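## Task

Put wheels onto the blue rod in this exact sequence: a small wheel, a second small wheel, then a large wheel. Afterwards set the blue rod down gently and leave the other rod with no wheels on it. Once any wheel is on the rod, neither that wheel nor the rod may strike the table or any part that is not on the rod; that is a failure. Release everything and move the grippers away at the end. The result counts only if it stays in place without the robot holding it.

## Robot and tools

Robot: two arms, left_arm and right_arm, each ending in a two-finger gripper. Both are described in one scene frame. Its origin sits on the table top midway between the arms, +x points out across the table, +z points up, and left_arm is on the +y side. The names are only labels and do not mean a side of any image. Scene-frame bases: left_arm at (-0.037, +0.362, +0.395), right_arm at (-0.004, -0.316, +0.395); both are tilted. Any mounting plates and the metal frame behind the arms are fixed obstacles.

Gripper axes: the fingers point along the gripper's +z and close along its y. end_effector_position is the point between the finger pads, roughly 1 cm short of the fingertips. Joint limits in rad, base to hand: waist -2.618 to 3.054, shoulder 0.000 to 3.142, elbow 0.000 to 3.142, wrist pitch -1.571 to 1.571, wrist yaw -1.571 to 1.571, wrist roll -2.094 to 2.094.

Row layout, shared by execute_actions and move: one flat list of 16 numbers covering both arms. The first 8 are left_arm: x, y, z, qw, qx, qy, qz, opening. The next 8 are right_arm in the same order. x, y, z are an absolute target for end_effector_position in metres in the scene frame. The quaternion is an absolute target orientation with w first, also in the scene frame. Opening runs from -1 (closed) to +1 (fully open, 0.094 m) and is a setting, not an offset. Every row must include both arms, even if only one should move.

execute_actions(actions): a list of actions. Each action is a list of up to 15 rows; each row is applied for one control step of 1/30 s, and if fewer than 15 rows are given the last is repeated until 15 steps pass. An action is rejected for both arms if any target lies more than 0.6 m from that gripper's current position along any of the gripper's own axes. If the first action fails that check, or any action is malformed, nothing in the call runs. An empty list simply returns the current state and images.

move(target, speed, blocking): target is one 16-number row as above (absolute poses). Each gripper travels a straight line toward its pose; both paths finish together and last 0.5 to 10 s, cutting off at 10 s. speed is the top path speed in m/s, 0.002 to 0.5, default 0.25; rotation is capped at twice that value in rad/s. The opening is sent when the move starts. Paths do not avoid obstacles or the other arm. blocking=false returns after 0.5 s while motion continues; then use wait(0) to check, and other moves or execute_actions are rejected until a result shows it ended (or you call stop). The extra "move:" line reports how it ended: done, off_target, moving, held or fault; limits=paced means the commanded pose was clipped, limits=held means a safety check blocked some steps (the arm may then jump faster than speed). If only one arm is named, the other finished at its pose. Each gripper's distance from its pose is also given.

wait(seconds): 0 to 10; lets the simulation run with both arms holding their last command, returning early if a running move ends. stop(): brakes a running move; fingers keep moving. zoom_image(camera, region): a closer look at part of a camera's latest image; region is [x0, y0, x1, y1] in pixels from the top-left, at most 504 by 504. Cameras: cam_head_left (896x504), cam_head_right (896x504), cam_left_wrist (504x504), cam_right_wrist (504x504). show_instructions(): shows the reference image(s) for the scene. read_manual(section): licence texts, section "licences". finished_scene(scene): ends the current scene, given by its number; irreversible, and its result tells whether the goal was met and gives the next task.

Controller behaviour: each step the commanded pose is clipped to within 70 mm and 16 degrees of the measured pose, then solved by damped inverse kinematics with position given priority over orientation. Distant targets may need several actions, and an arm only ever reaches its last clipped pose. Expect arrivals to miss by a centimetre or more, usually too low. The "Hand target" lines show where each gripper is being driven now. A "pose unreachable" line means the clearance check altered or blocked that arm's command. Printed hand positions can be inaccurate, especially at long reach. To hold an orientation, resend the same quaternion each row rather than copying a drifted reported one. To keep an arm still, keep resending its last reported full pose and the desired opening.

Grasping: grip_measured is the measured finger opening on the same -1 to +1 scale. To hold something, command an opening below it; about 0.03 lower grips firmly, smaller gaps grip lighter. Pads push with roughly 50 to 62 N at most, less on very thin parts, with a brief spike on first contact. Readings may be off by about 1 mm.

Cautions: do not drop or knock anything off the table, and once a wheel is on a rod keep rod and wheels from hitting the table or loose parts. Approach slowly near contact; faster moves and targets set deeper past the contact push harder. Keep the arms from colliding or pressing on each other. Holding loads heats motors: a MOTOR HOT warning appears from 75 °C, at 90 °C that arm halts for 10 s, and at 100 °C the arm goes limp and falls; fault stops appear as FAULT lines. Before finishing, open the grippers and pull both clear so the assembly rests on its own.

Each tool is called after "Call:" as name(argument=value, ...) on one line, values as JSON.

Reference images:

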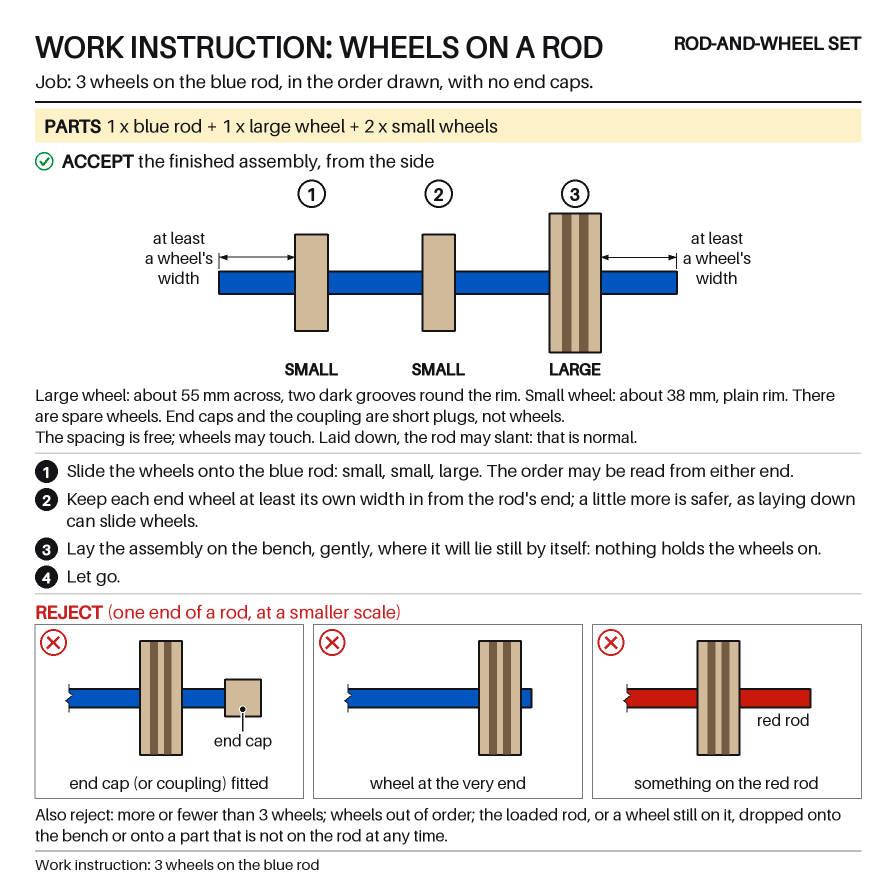

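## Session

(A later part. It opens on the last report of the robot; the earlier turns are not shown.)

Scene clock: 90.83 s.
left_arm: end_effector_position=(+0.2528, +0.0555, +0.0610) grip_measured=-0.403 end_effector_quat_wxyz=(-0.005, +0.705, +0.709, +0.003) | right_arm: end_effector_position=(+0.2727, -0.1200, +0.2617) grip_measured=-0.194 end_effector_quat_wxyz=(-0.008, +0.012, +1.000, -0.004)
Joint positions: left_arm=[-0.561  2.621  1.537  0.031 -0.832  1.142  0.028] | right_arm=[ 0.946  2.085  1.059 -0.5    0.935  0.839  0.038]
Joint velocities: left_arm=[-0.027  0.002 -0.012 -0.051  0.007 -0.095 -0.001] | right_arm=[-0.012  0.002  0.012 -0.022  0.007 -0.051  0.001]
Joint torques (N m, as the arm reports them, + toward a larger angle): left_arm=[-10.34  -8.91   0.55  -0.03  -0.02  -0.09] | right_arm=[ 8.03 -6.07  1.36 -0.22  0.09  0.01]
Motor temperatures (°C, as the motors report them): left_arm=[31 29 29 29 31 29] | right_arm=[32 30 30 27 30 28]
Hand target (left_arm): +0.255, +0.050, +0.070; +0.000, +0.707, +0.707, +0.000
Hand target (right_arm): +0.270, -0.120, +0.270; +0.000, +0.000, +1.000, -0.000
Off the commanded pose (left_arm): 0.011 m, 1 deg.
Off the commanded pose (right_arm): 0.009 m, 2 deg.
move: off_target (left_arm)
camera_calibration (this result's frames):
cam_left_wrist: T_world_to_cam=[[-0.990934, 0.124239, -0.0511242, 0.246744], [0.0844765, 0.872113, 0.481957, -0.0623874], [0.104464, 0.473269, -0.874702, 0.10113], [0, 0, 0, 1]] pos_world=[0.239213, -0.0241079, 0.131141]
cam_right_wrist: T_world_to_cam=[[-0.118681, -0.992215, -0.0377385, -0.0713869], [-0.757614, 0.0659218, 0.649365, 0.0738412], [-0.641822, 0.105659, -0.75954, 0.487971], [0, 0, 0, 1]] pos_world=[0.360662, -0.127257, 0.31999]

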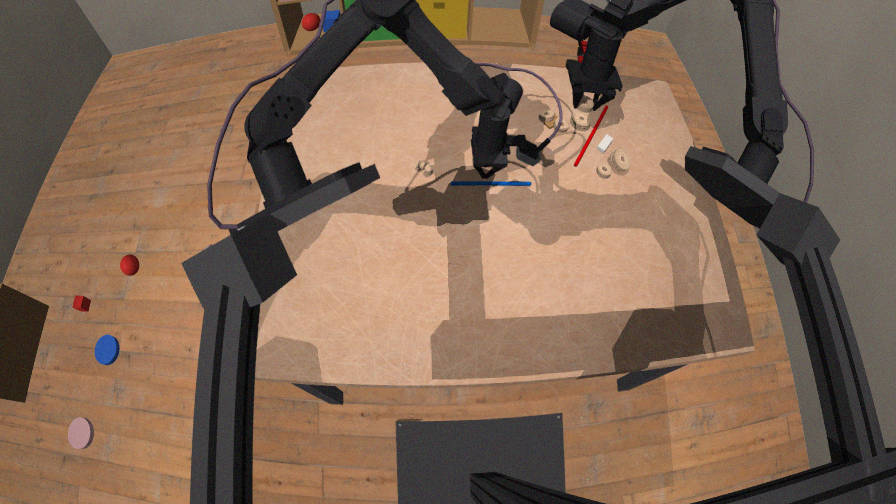

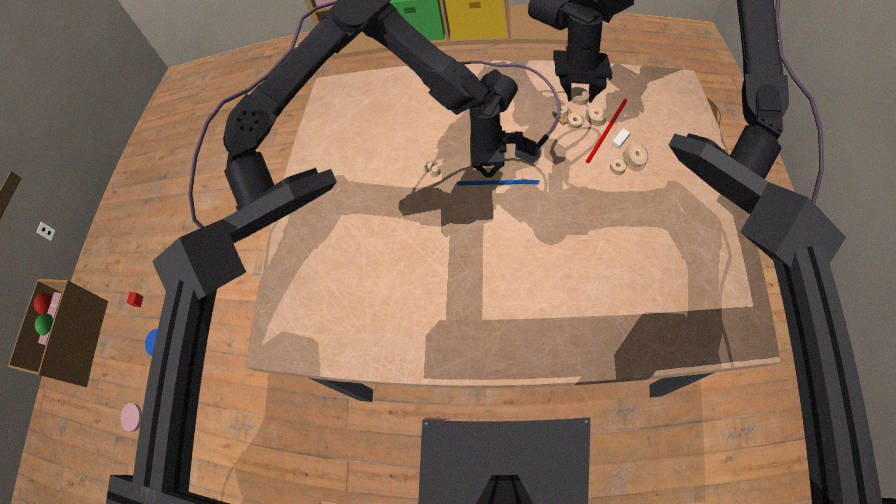

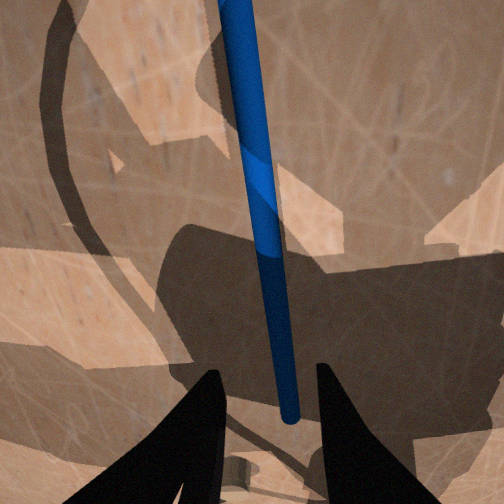

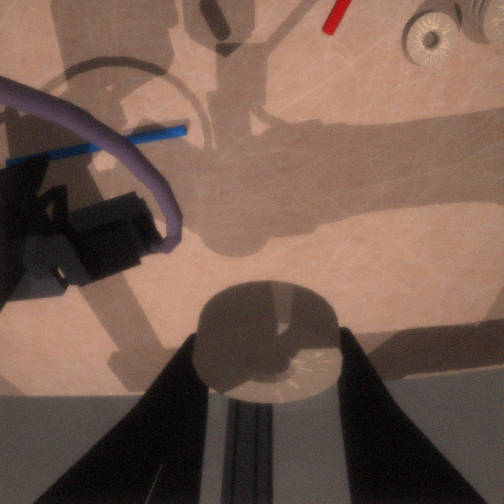

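Call:
move(target=[0.254,0.027,0.016,0,0.707,0.707,0,-0.4, 0.27,-0.12,0.27,0,0,1,0,-0.25], speed=0.05)

Scene clock: 92.40 s.
left_arm: end_effector_position=(+0.2538, +0.0363, +0.0156) grip_measured=-0.403 end_effector_quat_wxyz=(-0.008, +0.704, +0.711, +0.008) | right_arm: end_effector_position=(+0.2729, -0.1208, +0.2609) grip_measured=-0.194 end_effector_quat_wxyz=(-0.009, +0.013, +1.000, -0.005)
Joint positions: left_arm=[-0.519  2.803  1.763  0.025 -0.822  1.192  0.028] | right_arm=[ 0.943  2.085  1.059 -0.5    0.935  0.839  0.038]
Joint velocities: left_arm=[-0.007 -0.012  0.007 -0.037  0.051 -0.051 -0.   ] | right_arm=[-0.007 -0.007 -0.002 -0.007  0.066 -0.022  0.   ]
Joint torques (N m, as the arm reports them, + toward a larger angle): left_arm=[-9.83 -6.65  2.86  0.06  0.1   0.04] | right_arm=[ 8.36 -5.99  1.12 -0.23  0.09 -0.02]
Motor temperatures (°C, as the motors report them): left_arm=[31 29 29 29 31 29] | right_arm=[32 30 30 27 30 28]
Hand target (left_arm): +0.253, +0.027, +0.017; +0.000, +0.707, +0.707, -0.000
Hand target (right_arm): +0.270, -0.120, +0.270; +0.000, +0.000, +1.000, -0.000
Off the commanded pose (left_arm): 0.009 m, 1 deg.
Off the commanded pose (right_arm): 0.010 m, 2 deg.
move: done
camera_calibration (this result's frames):
cam_left_wrist: T_world_to_cam=[[-0.991096, 0.121565, -0.0543146, 0.247931], [0.0794294, 0.867204, 0.491577, -0.022603], [0.106861, 0.482886, -0.869139, 0.0693985], [0, 0, 0, 1]] pos_world=[0.240103, -0.04405, 0.0848944]
cam_right_wrist: T_world_to_cam=[[-0.120515, -0.992071, -0.0356586, -0.0721703], [-0.756472, 0.0685163, 0.650427, 0.0742479], [-0.642827, 0.105361, -0.758731, 0.487554], [0, 0, 0, 1]] pos_world=[0.360881, -0.128054, 0.319056]

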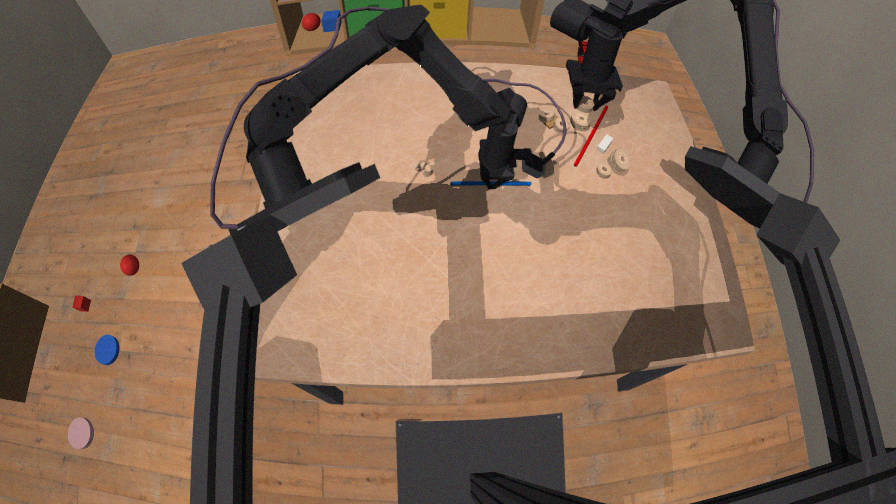

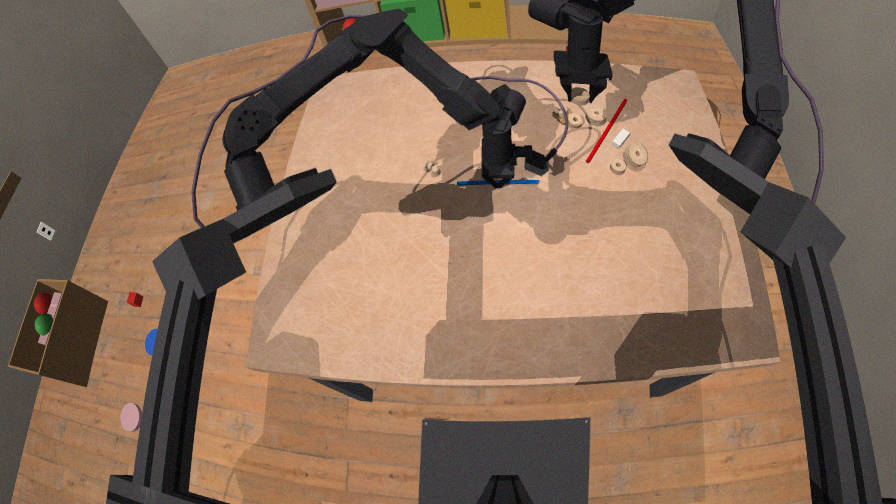

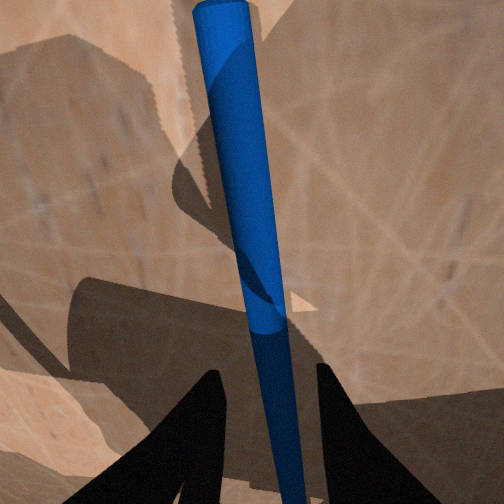

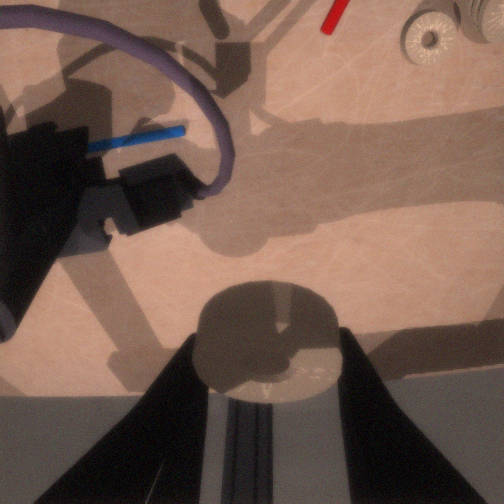

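Tip at edge (~9 cm). Shift 9 mm further.

Call:
move(target=[0.254,0.017,0.014,0,0.707,0.707,0,-0.4, 0.27,-0.12,0.27,0,0,1,0,-0.25], speed=0.02)

Call:
move(target=[0.254,0.017,0.014,0,0.707,0.707,0,-0.9, 0.27,-0.12,0.27,0,0,1,0,-0.25])

Call:
move(target=[0.254,0.017,0.14,0,0.707,0.707,0,-0.9, 0.27,-0.12,0.27,0,0,1,0,-0.25], speed=0.15)

Call:
move(target=[0.25,0,0.14,0.5,0.5,0.5,-0.5,-0.9, 0.27,-0.12,0.27,0,0,1,0,-0.25], speed=0.25)

Call:
move(target=[0.25,0,0.14,0.5,0.5,0.5,-0.5,-0.9, 0.245,0.015,0.26,0,0,1,0,-0.25], speed=0.1)

Scene clock: 93.80 s.
left_arm: end_effector_position=(+0.2607, +0.0278, +0.0156) grip_measured=-0.403 end_effector_quat_wxyz=(-0.005, +0.704, +0.710, +0.010) | right_arm: end_effector_position=(+0.2730, -0.1214, +0.2603) grip_measured=-0.194 end_effector_quat_wxyz=(-0.010, +0.014, +1.000, -0.005)
Joint positions: left_arm=[-0.527  2.828  1.828 -0.011 -0.829  1.192  0.028] | right_arm=[ 0.94   2.085  1.059 -0.5    0.935  0.839  0.038]
Joint velocities: left_arm=[-0.022  0.002  0.012  0.037 -0.022 -0.007  0.   ] | right_arm=[-0.007 -0.007  0.002 -0.007  0.037  0.007 -0.001]
Joint torques (N m, as the arm reports them, + toward a larger angle): left_arm=[-10.12  -5.92   3.05   0.05   0.11  -0.05] | right_arm=[ 8.48 -6.44  1.32 -0.19  0.11 -0.06]
Motor temperatures (°C, as the motors report them): left_arm=[31 29 29 29 31 29] | right_arm=[32 30 30 27 30 28]
Hand target (left_arm): +0.254, +0.018, +0.015; +0.000, +0.707, +0.707, +0.000
Hand target (right_arm): +0.270, -0.120, +0.270; +0.000, +0.000, +1.000, -0.000
Off the commanded pose (left_arm): 0.013 m, 1 deg.
Off the commanded pose (right_arm): 0.010 m, 2 deg.
move: off_target (left_arm)
camera_calibration (this result's frames):
cam_left_wrist: T_world_to_cam=[[-0.990342, 0.124172, -0.0616695, 0.255713], [0.078091, 0.86713, 0.491921, -0.0154386], [0.114558, 0.482355, -0.868453, 0.0707644], [0, 0, 0, 1]] pos_world=[0.246343, -0.0524987, 0.0848199]
cam_right_wrist: T_world_to_cam=[[-0.121888, -0.991958, -0.0340971, -0.072757], [-0.755611, 0.0704622, 0.65122, 0.0745546], [-0.64358, 0.10514, -0.758123, 0.48724], [0, 0, 0, 1]] pos_world=[0.361044, -0.128654, 0.318356]

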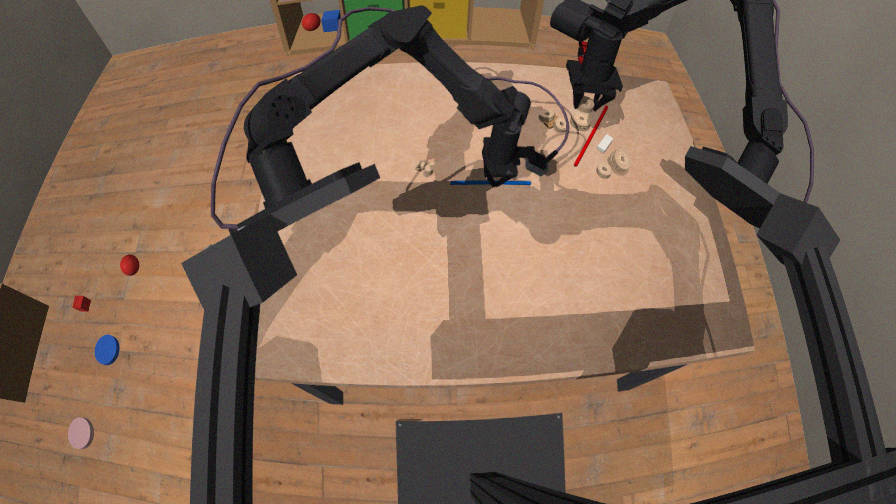

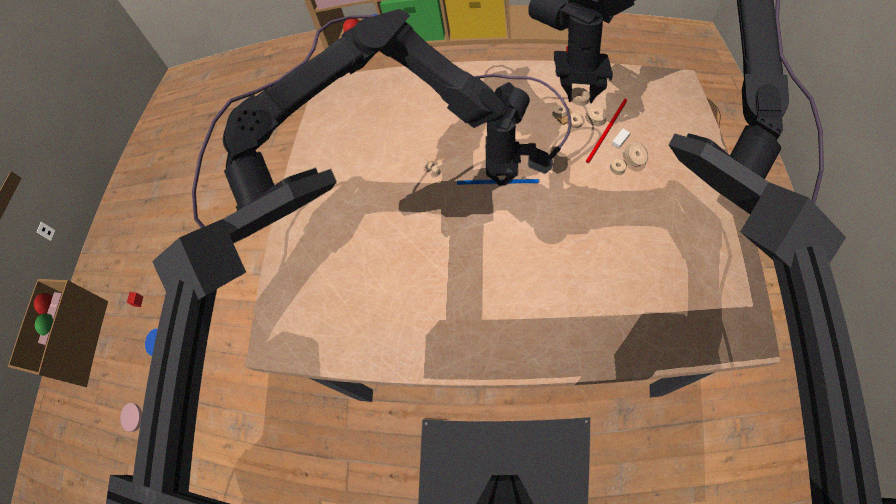

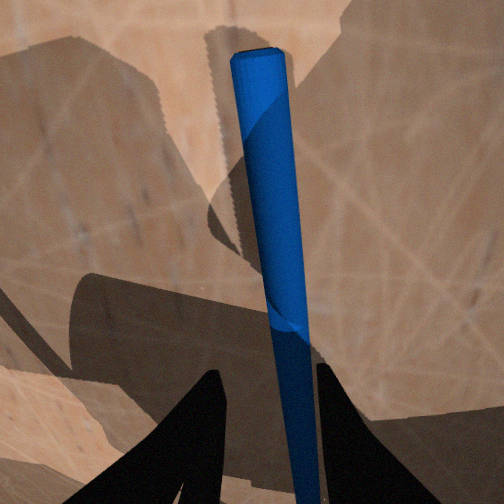

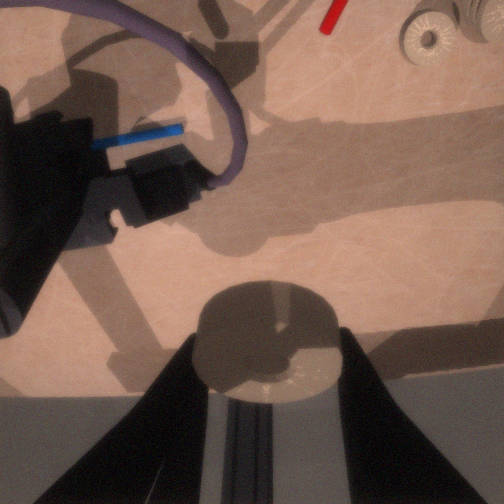

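Scene clock: 94.50 s.
left_arm: end_effector_position=(+0.2614, +0.0278, +0.0156) grip_measured=-0.837 end_effector_quat_wxyz=(-0.004, +0.704, +0.710, +0.011) | right_arm: end_effector_position=(+0.2728, -0.1202, +0.2615) grip_measured=-0.194 end_effector_quat_wxyz=(-0.008, +0.012, +1.000, -0.004)
Joint positions: left_arm=[-0.527  2.828  1.828 -0.008 -0.83   1.192  0.008] | right_arm=[ 0.945  2.085  1.059 -0.5    0.935  0.839  0.038]
Joint velocities: left_arm=[ 0.017  0.002 -0.002 -0.066  0.007 -0.066 -0.   ] | right_arm=[-0.007 -0.002 -0.007 -0.066 -0.037 -0.007 -0.   ]
Joint torques (N m, as the arm reports them, + toward a larger angle): left_arm=[-10.1   -5.87   3.11   0.04   0.11  -0.04] | right_arm=[ 8.09 -5.96  1.45 -0.22  0.1  -0.01]
Motor temperatures (°C, as the motors report them): left_arm=[31 29 29 29 31 29] | right_arm=[32 30 30 27 30 28]
Hand target (left_arm): +0.254, +0.017, +0.015; +0.000, +0.707, +0.707, +0.000
Hand target (right_arm): +0.270, -0.120, +0.270; +0.000, +0.000, +1.000, -0.000
Off the commanded pose (left_arm): 0.013 m, 1 deg.
Off the commanded pose (right_arm): 0.009 m, 2 deg.
move: off_target (left_arm)
camera_calibration (this result's frames):
cam_left_wrist: T_world_to_cam=[[-0.990464, 0.122009, -0.0639927, 0.256455], [0.0750079, 0.867151, 0.492365, -0.0146726], [0.115564, 0.48287, -0.868033, 0.0704241], [0, 0, 0, 1]] pos_world=[0.246971, -0.0525721, 0.084766]
cam_right_wrist: T_world_to_cam=[[-0.11914, -0.99218, -0.0372188, -0.0715829], [-0.757329, 0.0665704, 0.649631, 0.0739426], [-0.642073, 0.105584, -0.759338, 0.487867], [0, 0, 0, 1]] pos_world=[0.360717, -0.127456, 0.319756]

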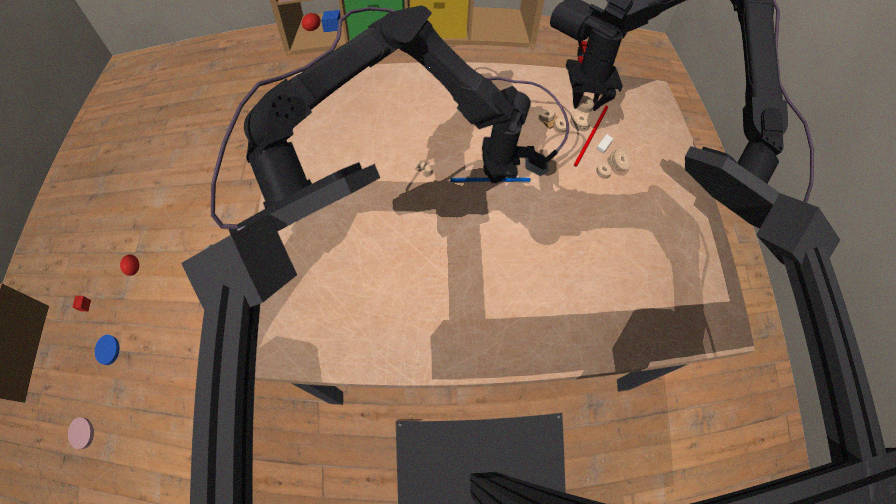

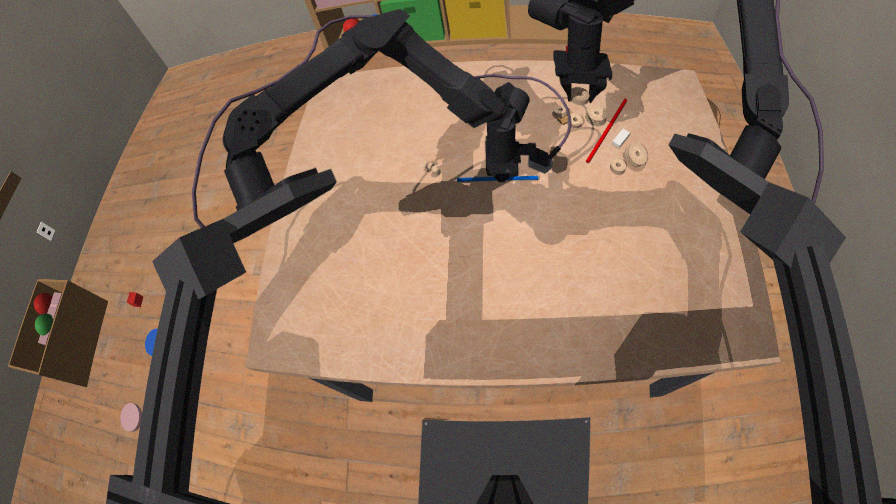

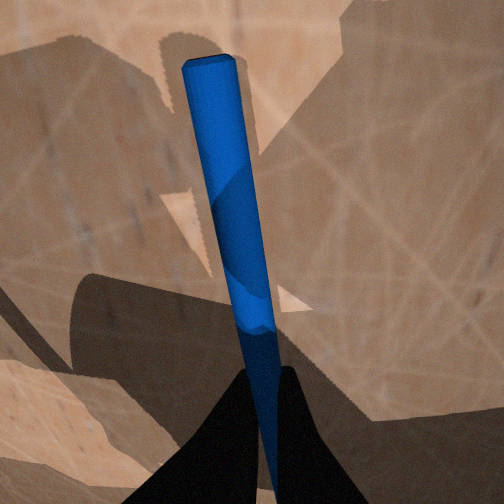

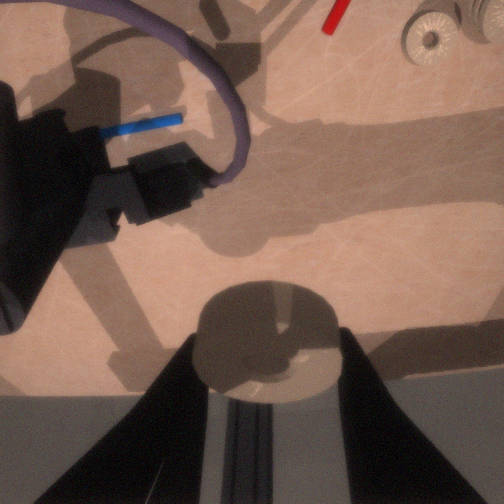

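Scene clock: 95.93 s.
left_arm: end_effector_position=(+0.2573, +0.0203, +0.1311) grip_measured=-0.837 end_effector_quat_wxyz=(-0.002, +0.702, +0.712, +0.003) | right_arm: end_effector_position=(+0.2729, -0.1210, +0.2607) grip_measured=-0.194 end_effector_quat_wxyz=(-0.009, +0.013, +1.000, -0.005)
Joint positions: left_arm=[-0.718  2.573  1.625 -0.263 -0.899  0.923  0.008] | right_arm=[ 0.942  2.085  1.059 -0.5    0.935  0.839  0.038]
Joint velocities: left_arm=[-0.002 -0.012 -0.007 -0.037 -0.066  0.037 -0.001] | right_arm=[-0.017  0.007  0.002  0.051 -0.037 -0.022 -0.001]
Joint torques (N m, as the arm reports them, + toward a larger angle): left_arm=[-10.92  -9.12   0.68  -0.03  -0.05  -0.06] | right_arm=[ 8.46 -6.28  1.24 -0.16  0.1  -0.01]
Motor temperatures (°C, as the motors report them): left_arm=[31 30 29 29 31 29] | right_arm=[32 30 30 27 30 28]
Hand target (left_arm): +0.254, +0.018, +0.140; +0.001, +0.707, +0.707, +0.001
Hand target (right_arm): +0.270, -0.120, +0.270; +0.000, +0.000, +1.000, -0.000
Off the commanded pose (left_arm): 0.010 m, 1 deg.
Off the commanded pose (right_arm): 0.010 m, 2 deg.
move: done
camera_calibration (this result's frames):
cam_left_wrist: T_world_to_cam=[[-0.991517, 0.116673, -0.0572775, 0.260283], [0.0752272, 0.874518, 0.479124, -0.0631629], [0.105991, 0.470751, -0.875876, 0.178448], [0, 0, 0, 1]] pos_world=[0.243913, -0.0591353, 0.201469]
cam_right_wrist: T_world_to_cam=[[-0.120973, -0.992034, -0.0351383, -0.0723659], [-0.756185, 0.0691649, 0.650692, 0.0743499], [-0.643078, 0.105287, -0.758529, 0.487449], [0, 0, 0, 1]] pos_world=[0.360936, -0.128254, 0.318822]

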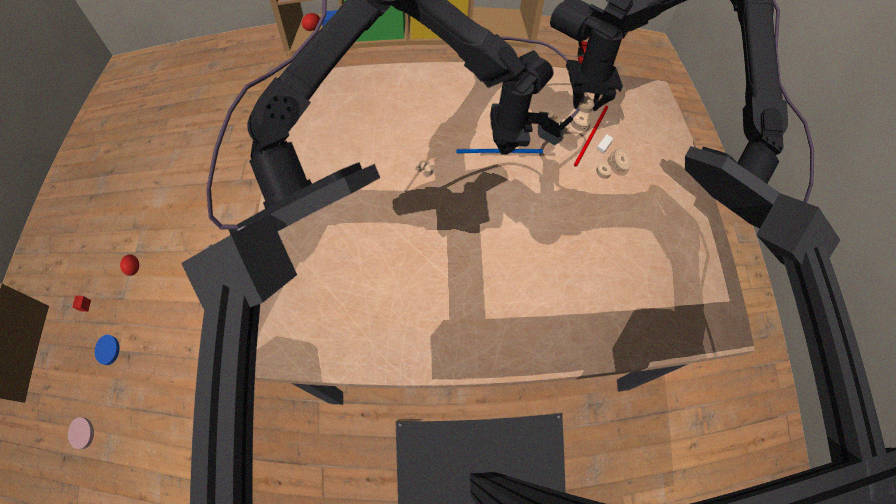

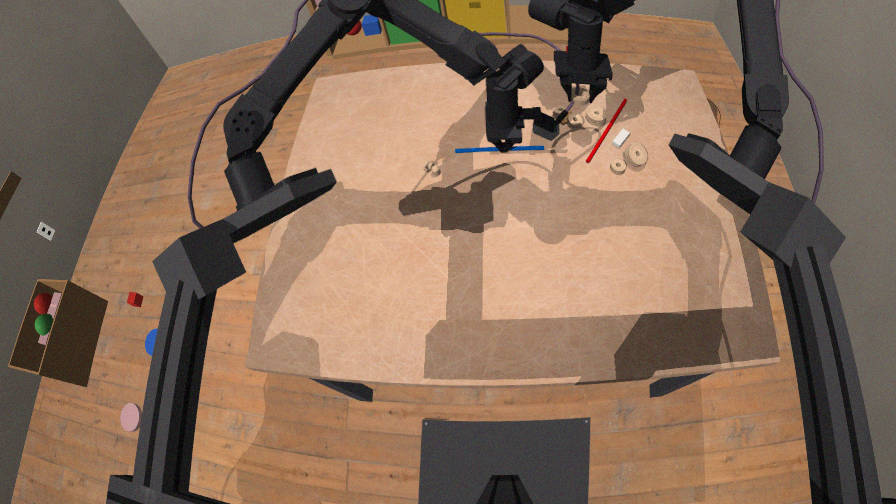

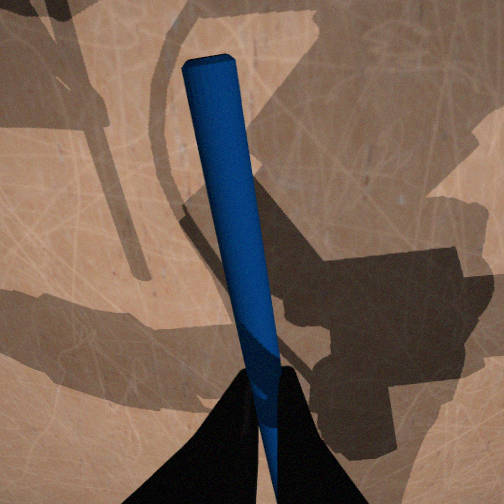

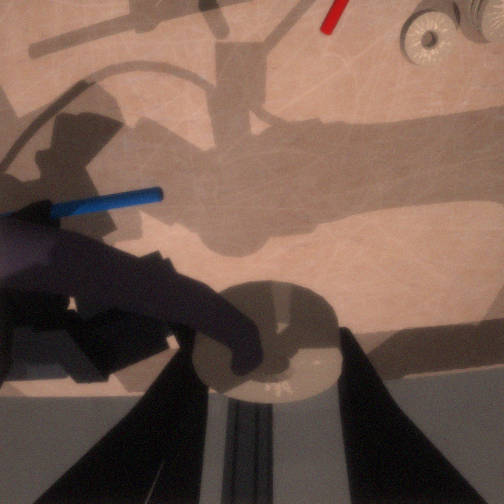

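Scene clock: 99.70 s.
left_arm: end_effector_position=(+0.2510, +0.0046, +0.1322) grip_measured=-0.837 end_effector_quat_wxyz=(+0.489, +0.504, +0.515, -0.491) | right_arm: end_effector_position=(+0.2728, -0.1204, +0.2613) grip_measured=-0.194 end_effector_quat_wxyz=(-0.009, +0.013, +1.000, -0.004)
Joint positions: left_arm=[-0.192  2.604  1.308  0.569  0.936  1.509  0.008] | right_arm=[ 0.944  2.085  1.059 -0.5    0.935  0.839  0.038]
Joint velocities: left_arm=[-0.007 -0.007 -0.012 -0.066  0.051 -0.022 -0.001] | right_arm=[-0.002 -0.007 -0.012  0.007 -0.037  0.007 -0.001]
Joint torques (N m, as the arm reports them, + toward a larger angle): left_arm=[-7.19 -6.09  0.72  0.1   0.71  0.  ] | right_arm=[ 8.1  -6.29  1.47 -0.2   0.06 -0.05]
Motor temperatures (°C, as the motors report them): left_arm=[31 30 29 29 31 29] | right_arm=[32 30 30 27 30 28]
Hand target (left_arm): +0.249, -0.001, +0.138; +0.496, +0.498, +0.502, -0.504
Hand target (right_arm): +0.270, -0.120, +0.270; +0.000, +0.000, +1.000, -0.000
Off the commanded pose (left_arm): 0.009 m, 2 deg.
Off the commanded pose (right_arm): 0.009 m, 2 deg.
move: done
camera_calibration (this result's frames):
cam_left_wrist: T_world_to_cam=[[-0.990914, -0.0603202, -0.120213, 0.264914], [0.0733032, 0.50717, -0.858723, 0.129509], [0.112767, -0.859732, -0.49814, 0.141951], [0, 0, 0, 1]] pos_world=[0.237007, 0.0723366, 0.21377]
cam_right_wrist: T_world_to_cam=[[-0.119599, -0.992144, -0.0366989, -0.0717788], [-0.757044, 0.067219, 0.649897, 0.0740442], [-0.642324, 0.105509, -0.759136, 0.487762], [0, 0, 0, 1]] pos_world=[0.360772, -0.127656, 0.319523]

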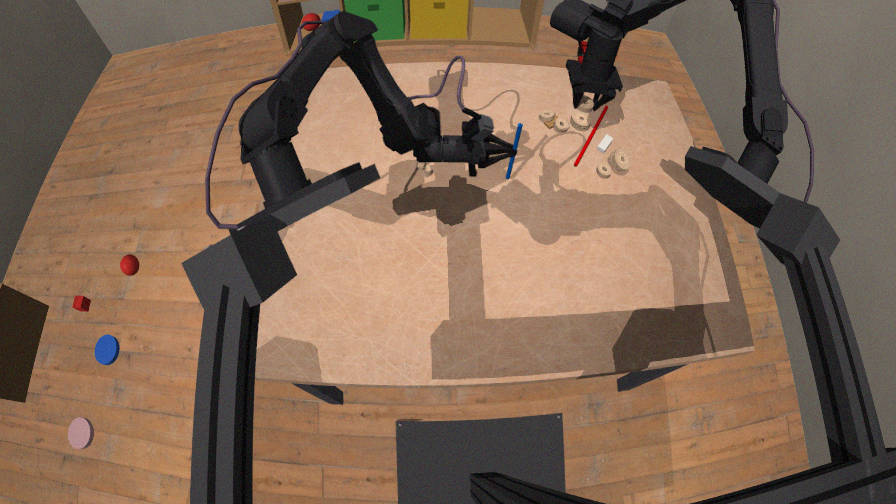

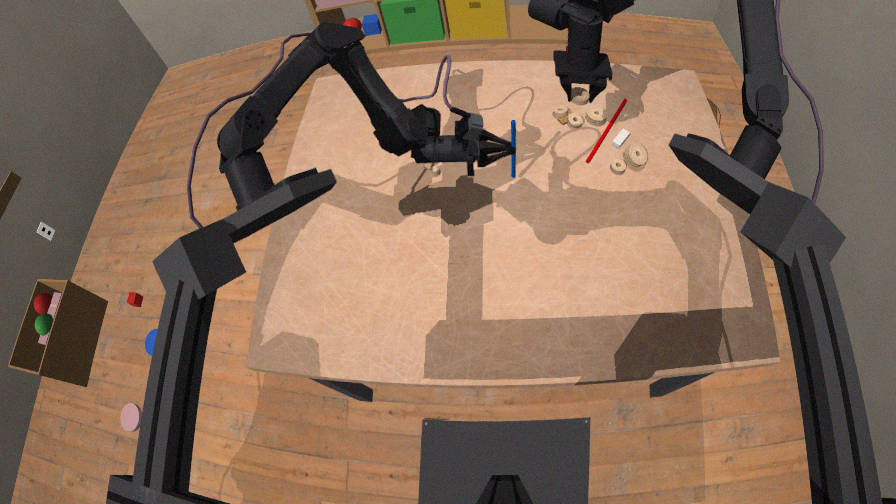

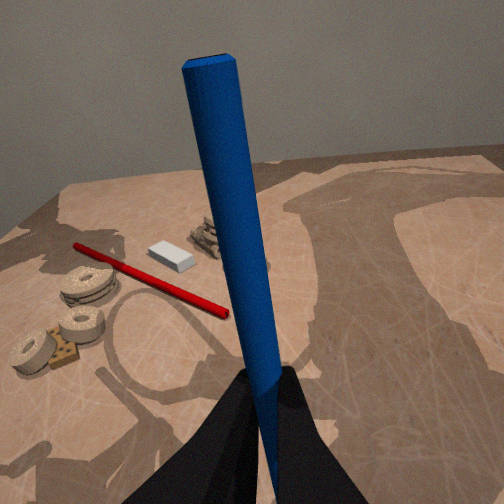

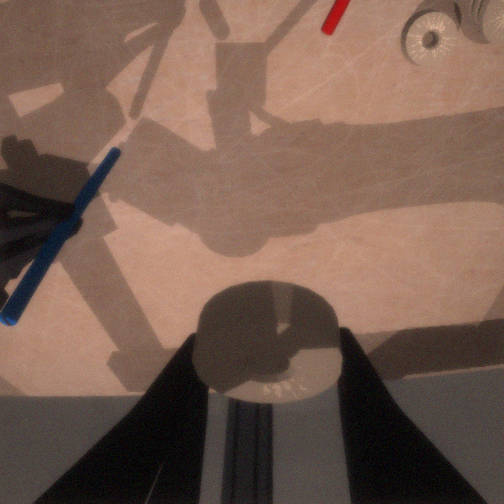

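Scene clock: 101.50 s.
left_arm: end_effector_position=(+0.2517, +0.0066, +0.1303) grip_measured=-0.837 end_effector_quat_wxyz=(+0.490, +0.505, +0.515, -0.489) | right_arm: end_effector_position=(+0.2459, +0.0069, +0.2506) grip_measured=-0.194 end_effector_quat_wxyz=(-0.006, +0.008, +1.000, -0.005)
Joint positions: left_arm=[-0.186  2.604  1.308  0.569  0.938  1.515  0.008] | right_arm=[ 1.08   2.586  1.561 -0.684  0.935  1.057  0.038]
Joint velocities: left_arm=[ 0.012 -0.002  0.022 -0.022  0.007 -0.037 -0.001] | right_arm=[ 0.012 -0.012  0.007 -0.007 -0.037  0.022  0.   ]
Joint torques (N m, as the arm reports them, + toward a larger angle): left_arm=[-7.76 -6.59 -0.09  0.21  0.69  0.05] | right_arm=[10.32 -6.05  5.24 -0.34  0.03  0.08]
Motor temperatures (°C, as the motors report them): left_arm=[31 30 29 29 31 29] | right_arm=[32 30 30 27 30 28]
Hand target (left_arm): +0.250, +0.000, +0.140; +0.500, +0.500, +0.500, -0.500
Hand target (right_arm): +0.244, +0.014, +0.260; +0.001, -0.000, +1.000, -0.000
Off the commanded pose (left_arm): 0.012 m, 3 deg.
Off the commanded pose (right_arm): 0.012 m, 1 deg.
move: off_target (left_arm, right_arm)
camera_calibration (this result's frames):
cam_left_wrist: T_world_to_cam=[[-0.990244, -0.0630051, -0.124288, 0.265809], [0.0751483, 0.509658, -0.857089, 0.126182], [0.117345, -0.858067, -0.499951, 0.141802], [0, 0, 0, 1]] pos_world=[0.237093, 0.0741133, 0.21208]
cam_right_wrist: T_world_to_cam=[[-0.110185, -0.993298, -0.0348918, 0.0482144], [-0.761446, 0.0617995, 0.645276, 0.05432], [-0.638795, 0.0976682, -0.763152, 0.44916], [0, 0, 0, 1]] pos_world=[0.333596, 0.000665631, 0.309409]

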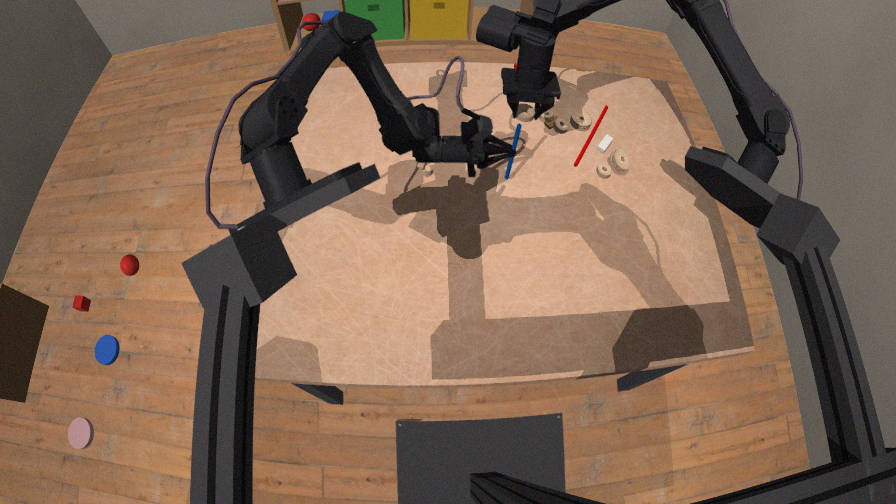

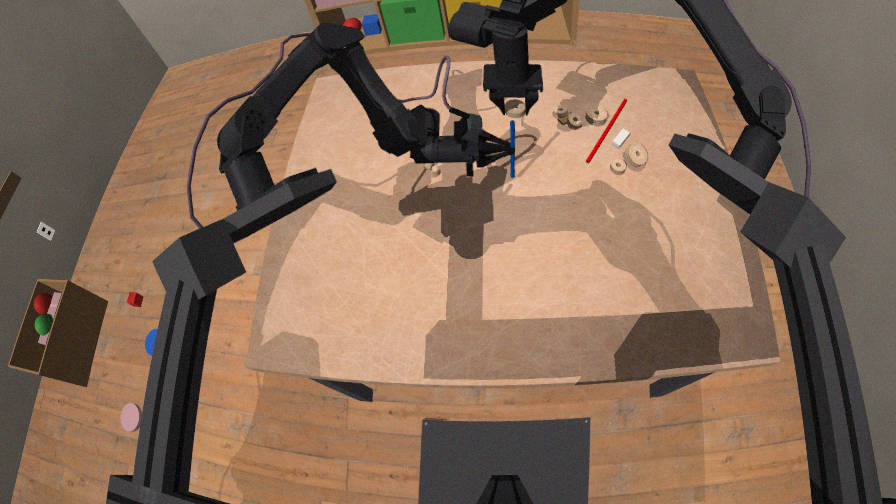

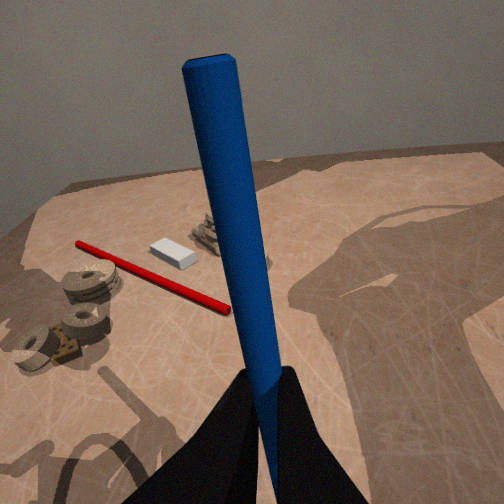

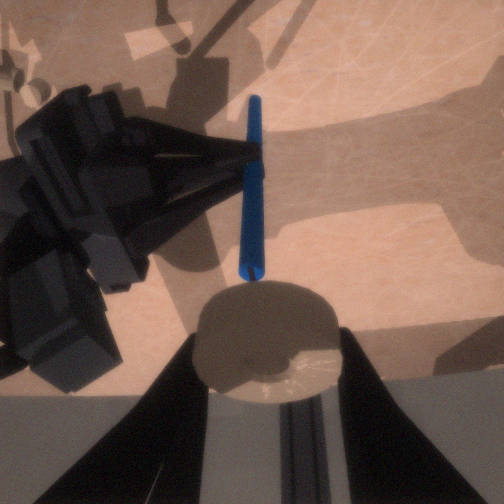

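Call:
move(target=[0.25,0,0.14,0.5,0.5,0.5,-0.5,-0.9, 0.242,0.02,0.244,0,0,1,0,-0.25], speed=0.02)

Scene clock: 103.03 s.
left_arm: end_effector_position=(+0.2521, +0.0081, +0.1287) grip_measured=-0.837 end_effector_quat_wxyz=(+0.490, +0.505, +0.517, -0.488) | right_arm: end_effector_position=(+0.2371, +0.0080, +0.2392) grip_measured=-0.194 end_effector_quat_wxyz=(-0.011, -0.006, +1.000, -0.012)
Joint positions: left_arm=[-0.182  2.604  1.308  0.569  0.937  1.515  0.008] | right_arm=[ 1.069  2.618  1.561 -0.663  0.935  1.032  0.038]
Joint velocities: left_arm=[ 0.002  0.012 -0.017  0.081 -0.022  0.007 -0.   ] | right_arm=[ 0.007 -0.012  0.017  0.066 -0.037  0.022  0.001]
Joint torques (N m, as the arm reports them, + toward a larger angle): left_arm=[-8.15 -6.59 -0.1   0.2   0.72  0.04] | right_arm=[ 9.54 -5.69  5.65 -0.05  0.03 -0.07]
Motor temperatures (°C, as the motors report them): left_arm=[31 30 29 29 31 29] | right_arm=[32 30 30 27 30 28]
Hand target (left_arm): +0.250, +0.000, +0.140; +0.500, +0.500, +0.500, -0.500
Hand target (right_arm): +0.242, +0.020, +0.244; +0.000, -0.000, +1.000, +0.000
Off the commanded pose (left_arm): 0.014 m, 3 deg.
Off the commanded pose (right_arm): 0.014 m, 2 deg.
move: off_target (left_arm, right_arm)
camera_calibration (this result's frames):
cam_left_wrist: T_world_to_cam=[[-0.990281, -0.0650416, -0.122932, 0.266009], [0.0725204, 0.512741, -0.855475, 0.124443], [0.118674, -0.856076, -0.503041, 0.142295], [0, 0, 0, 1]] pos_world=[0.237512, 0.0753102, 0.21074]
cam_right_wrist: T_world_to_cam=[[-0.0829832, -0.996323, -0.0213299, 0.038189], [-0.756472, 0.0490439, 0.652184, 0.0522271], [-0.64874, 0.0702558, -0.75776, 0.435991], [0, 0, 0, 1]] pos_world=[0.325522, 0.00485626, 0.297129]

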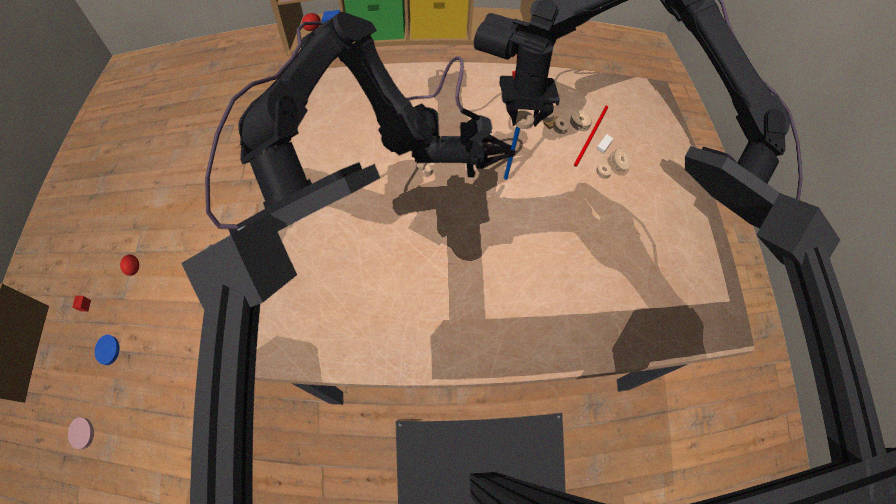

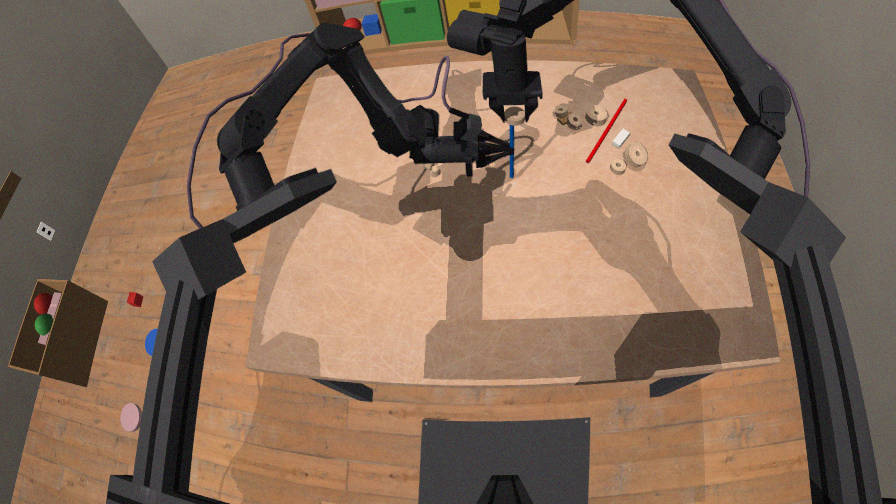

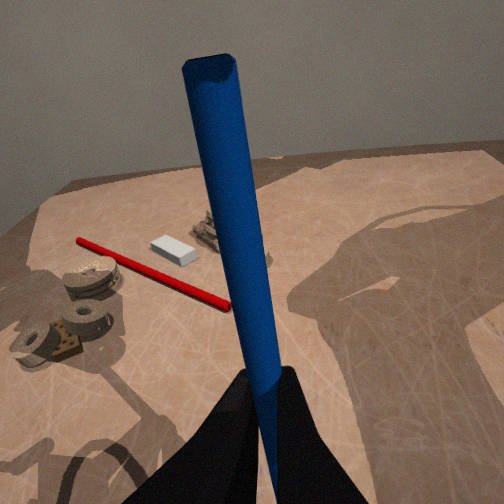

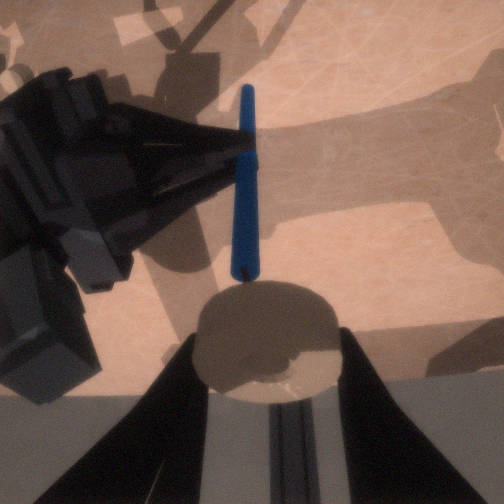

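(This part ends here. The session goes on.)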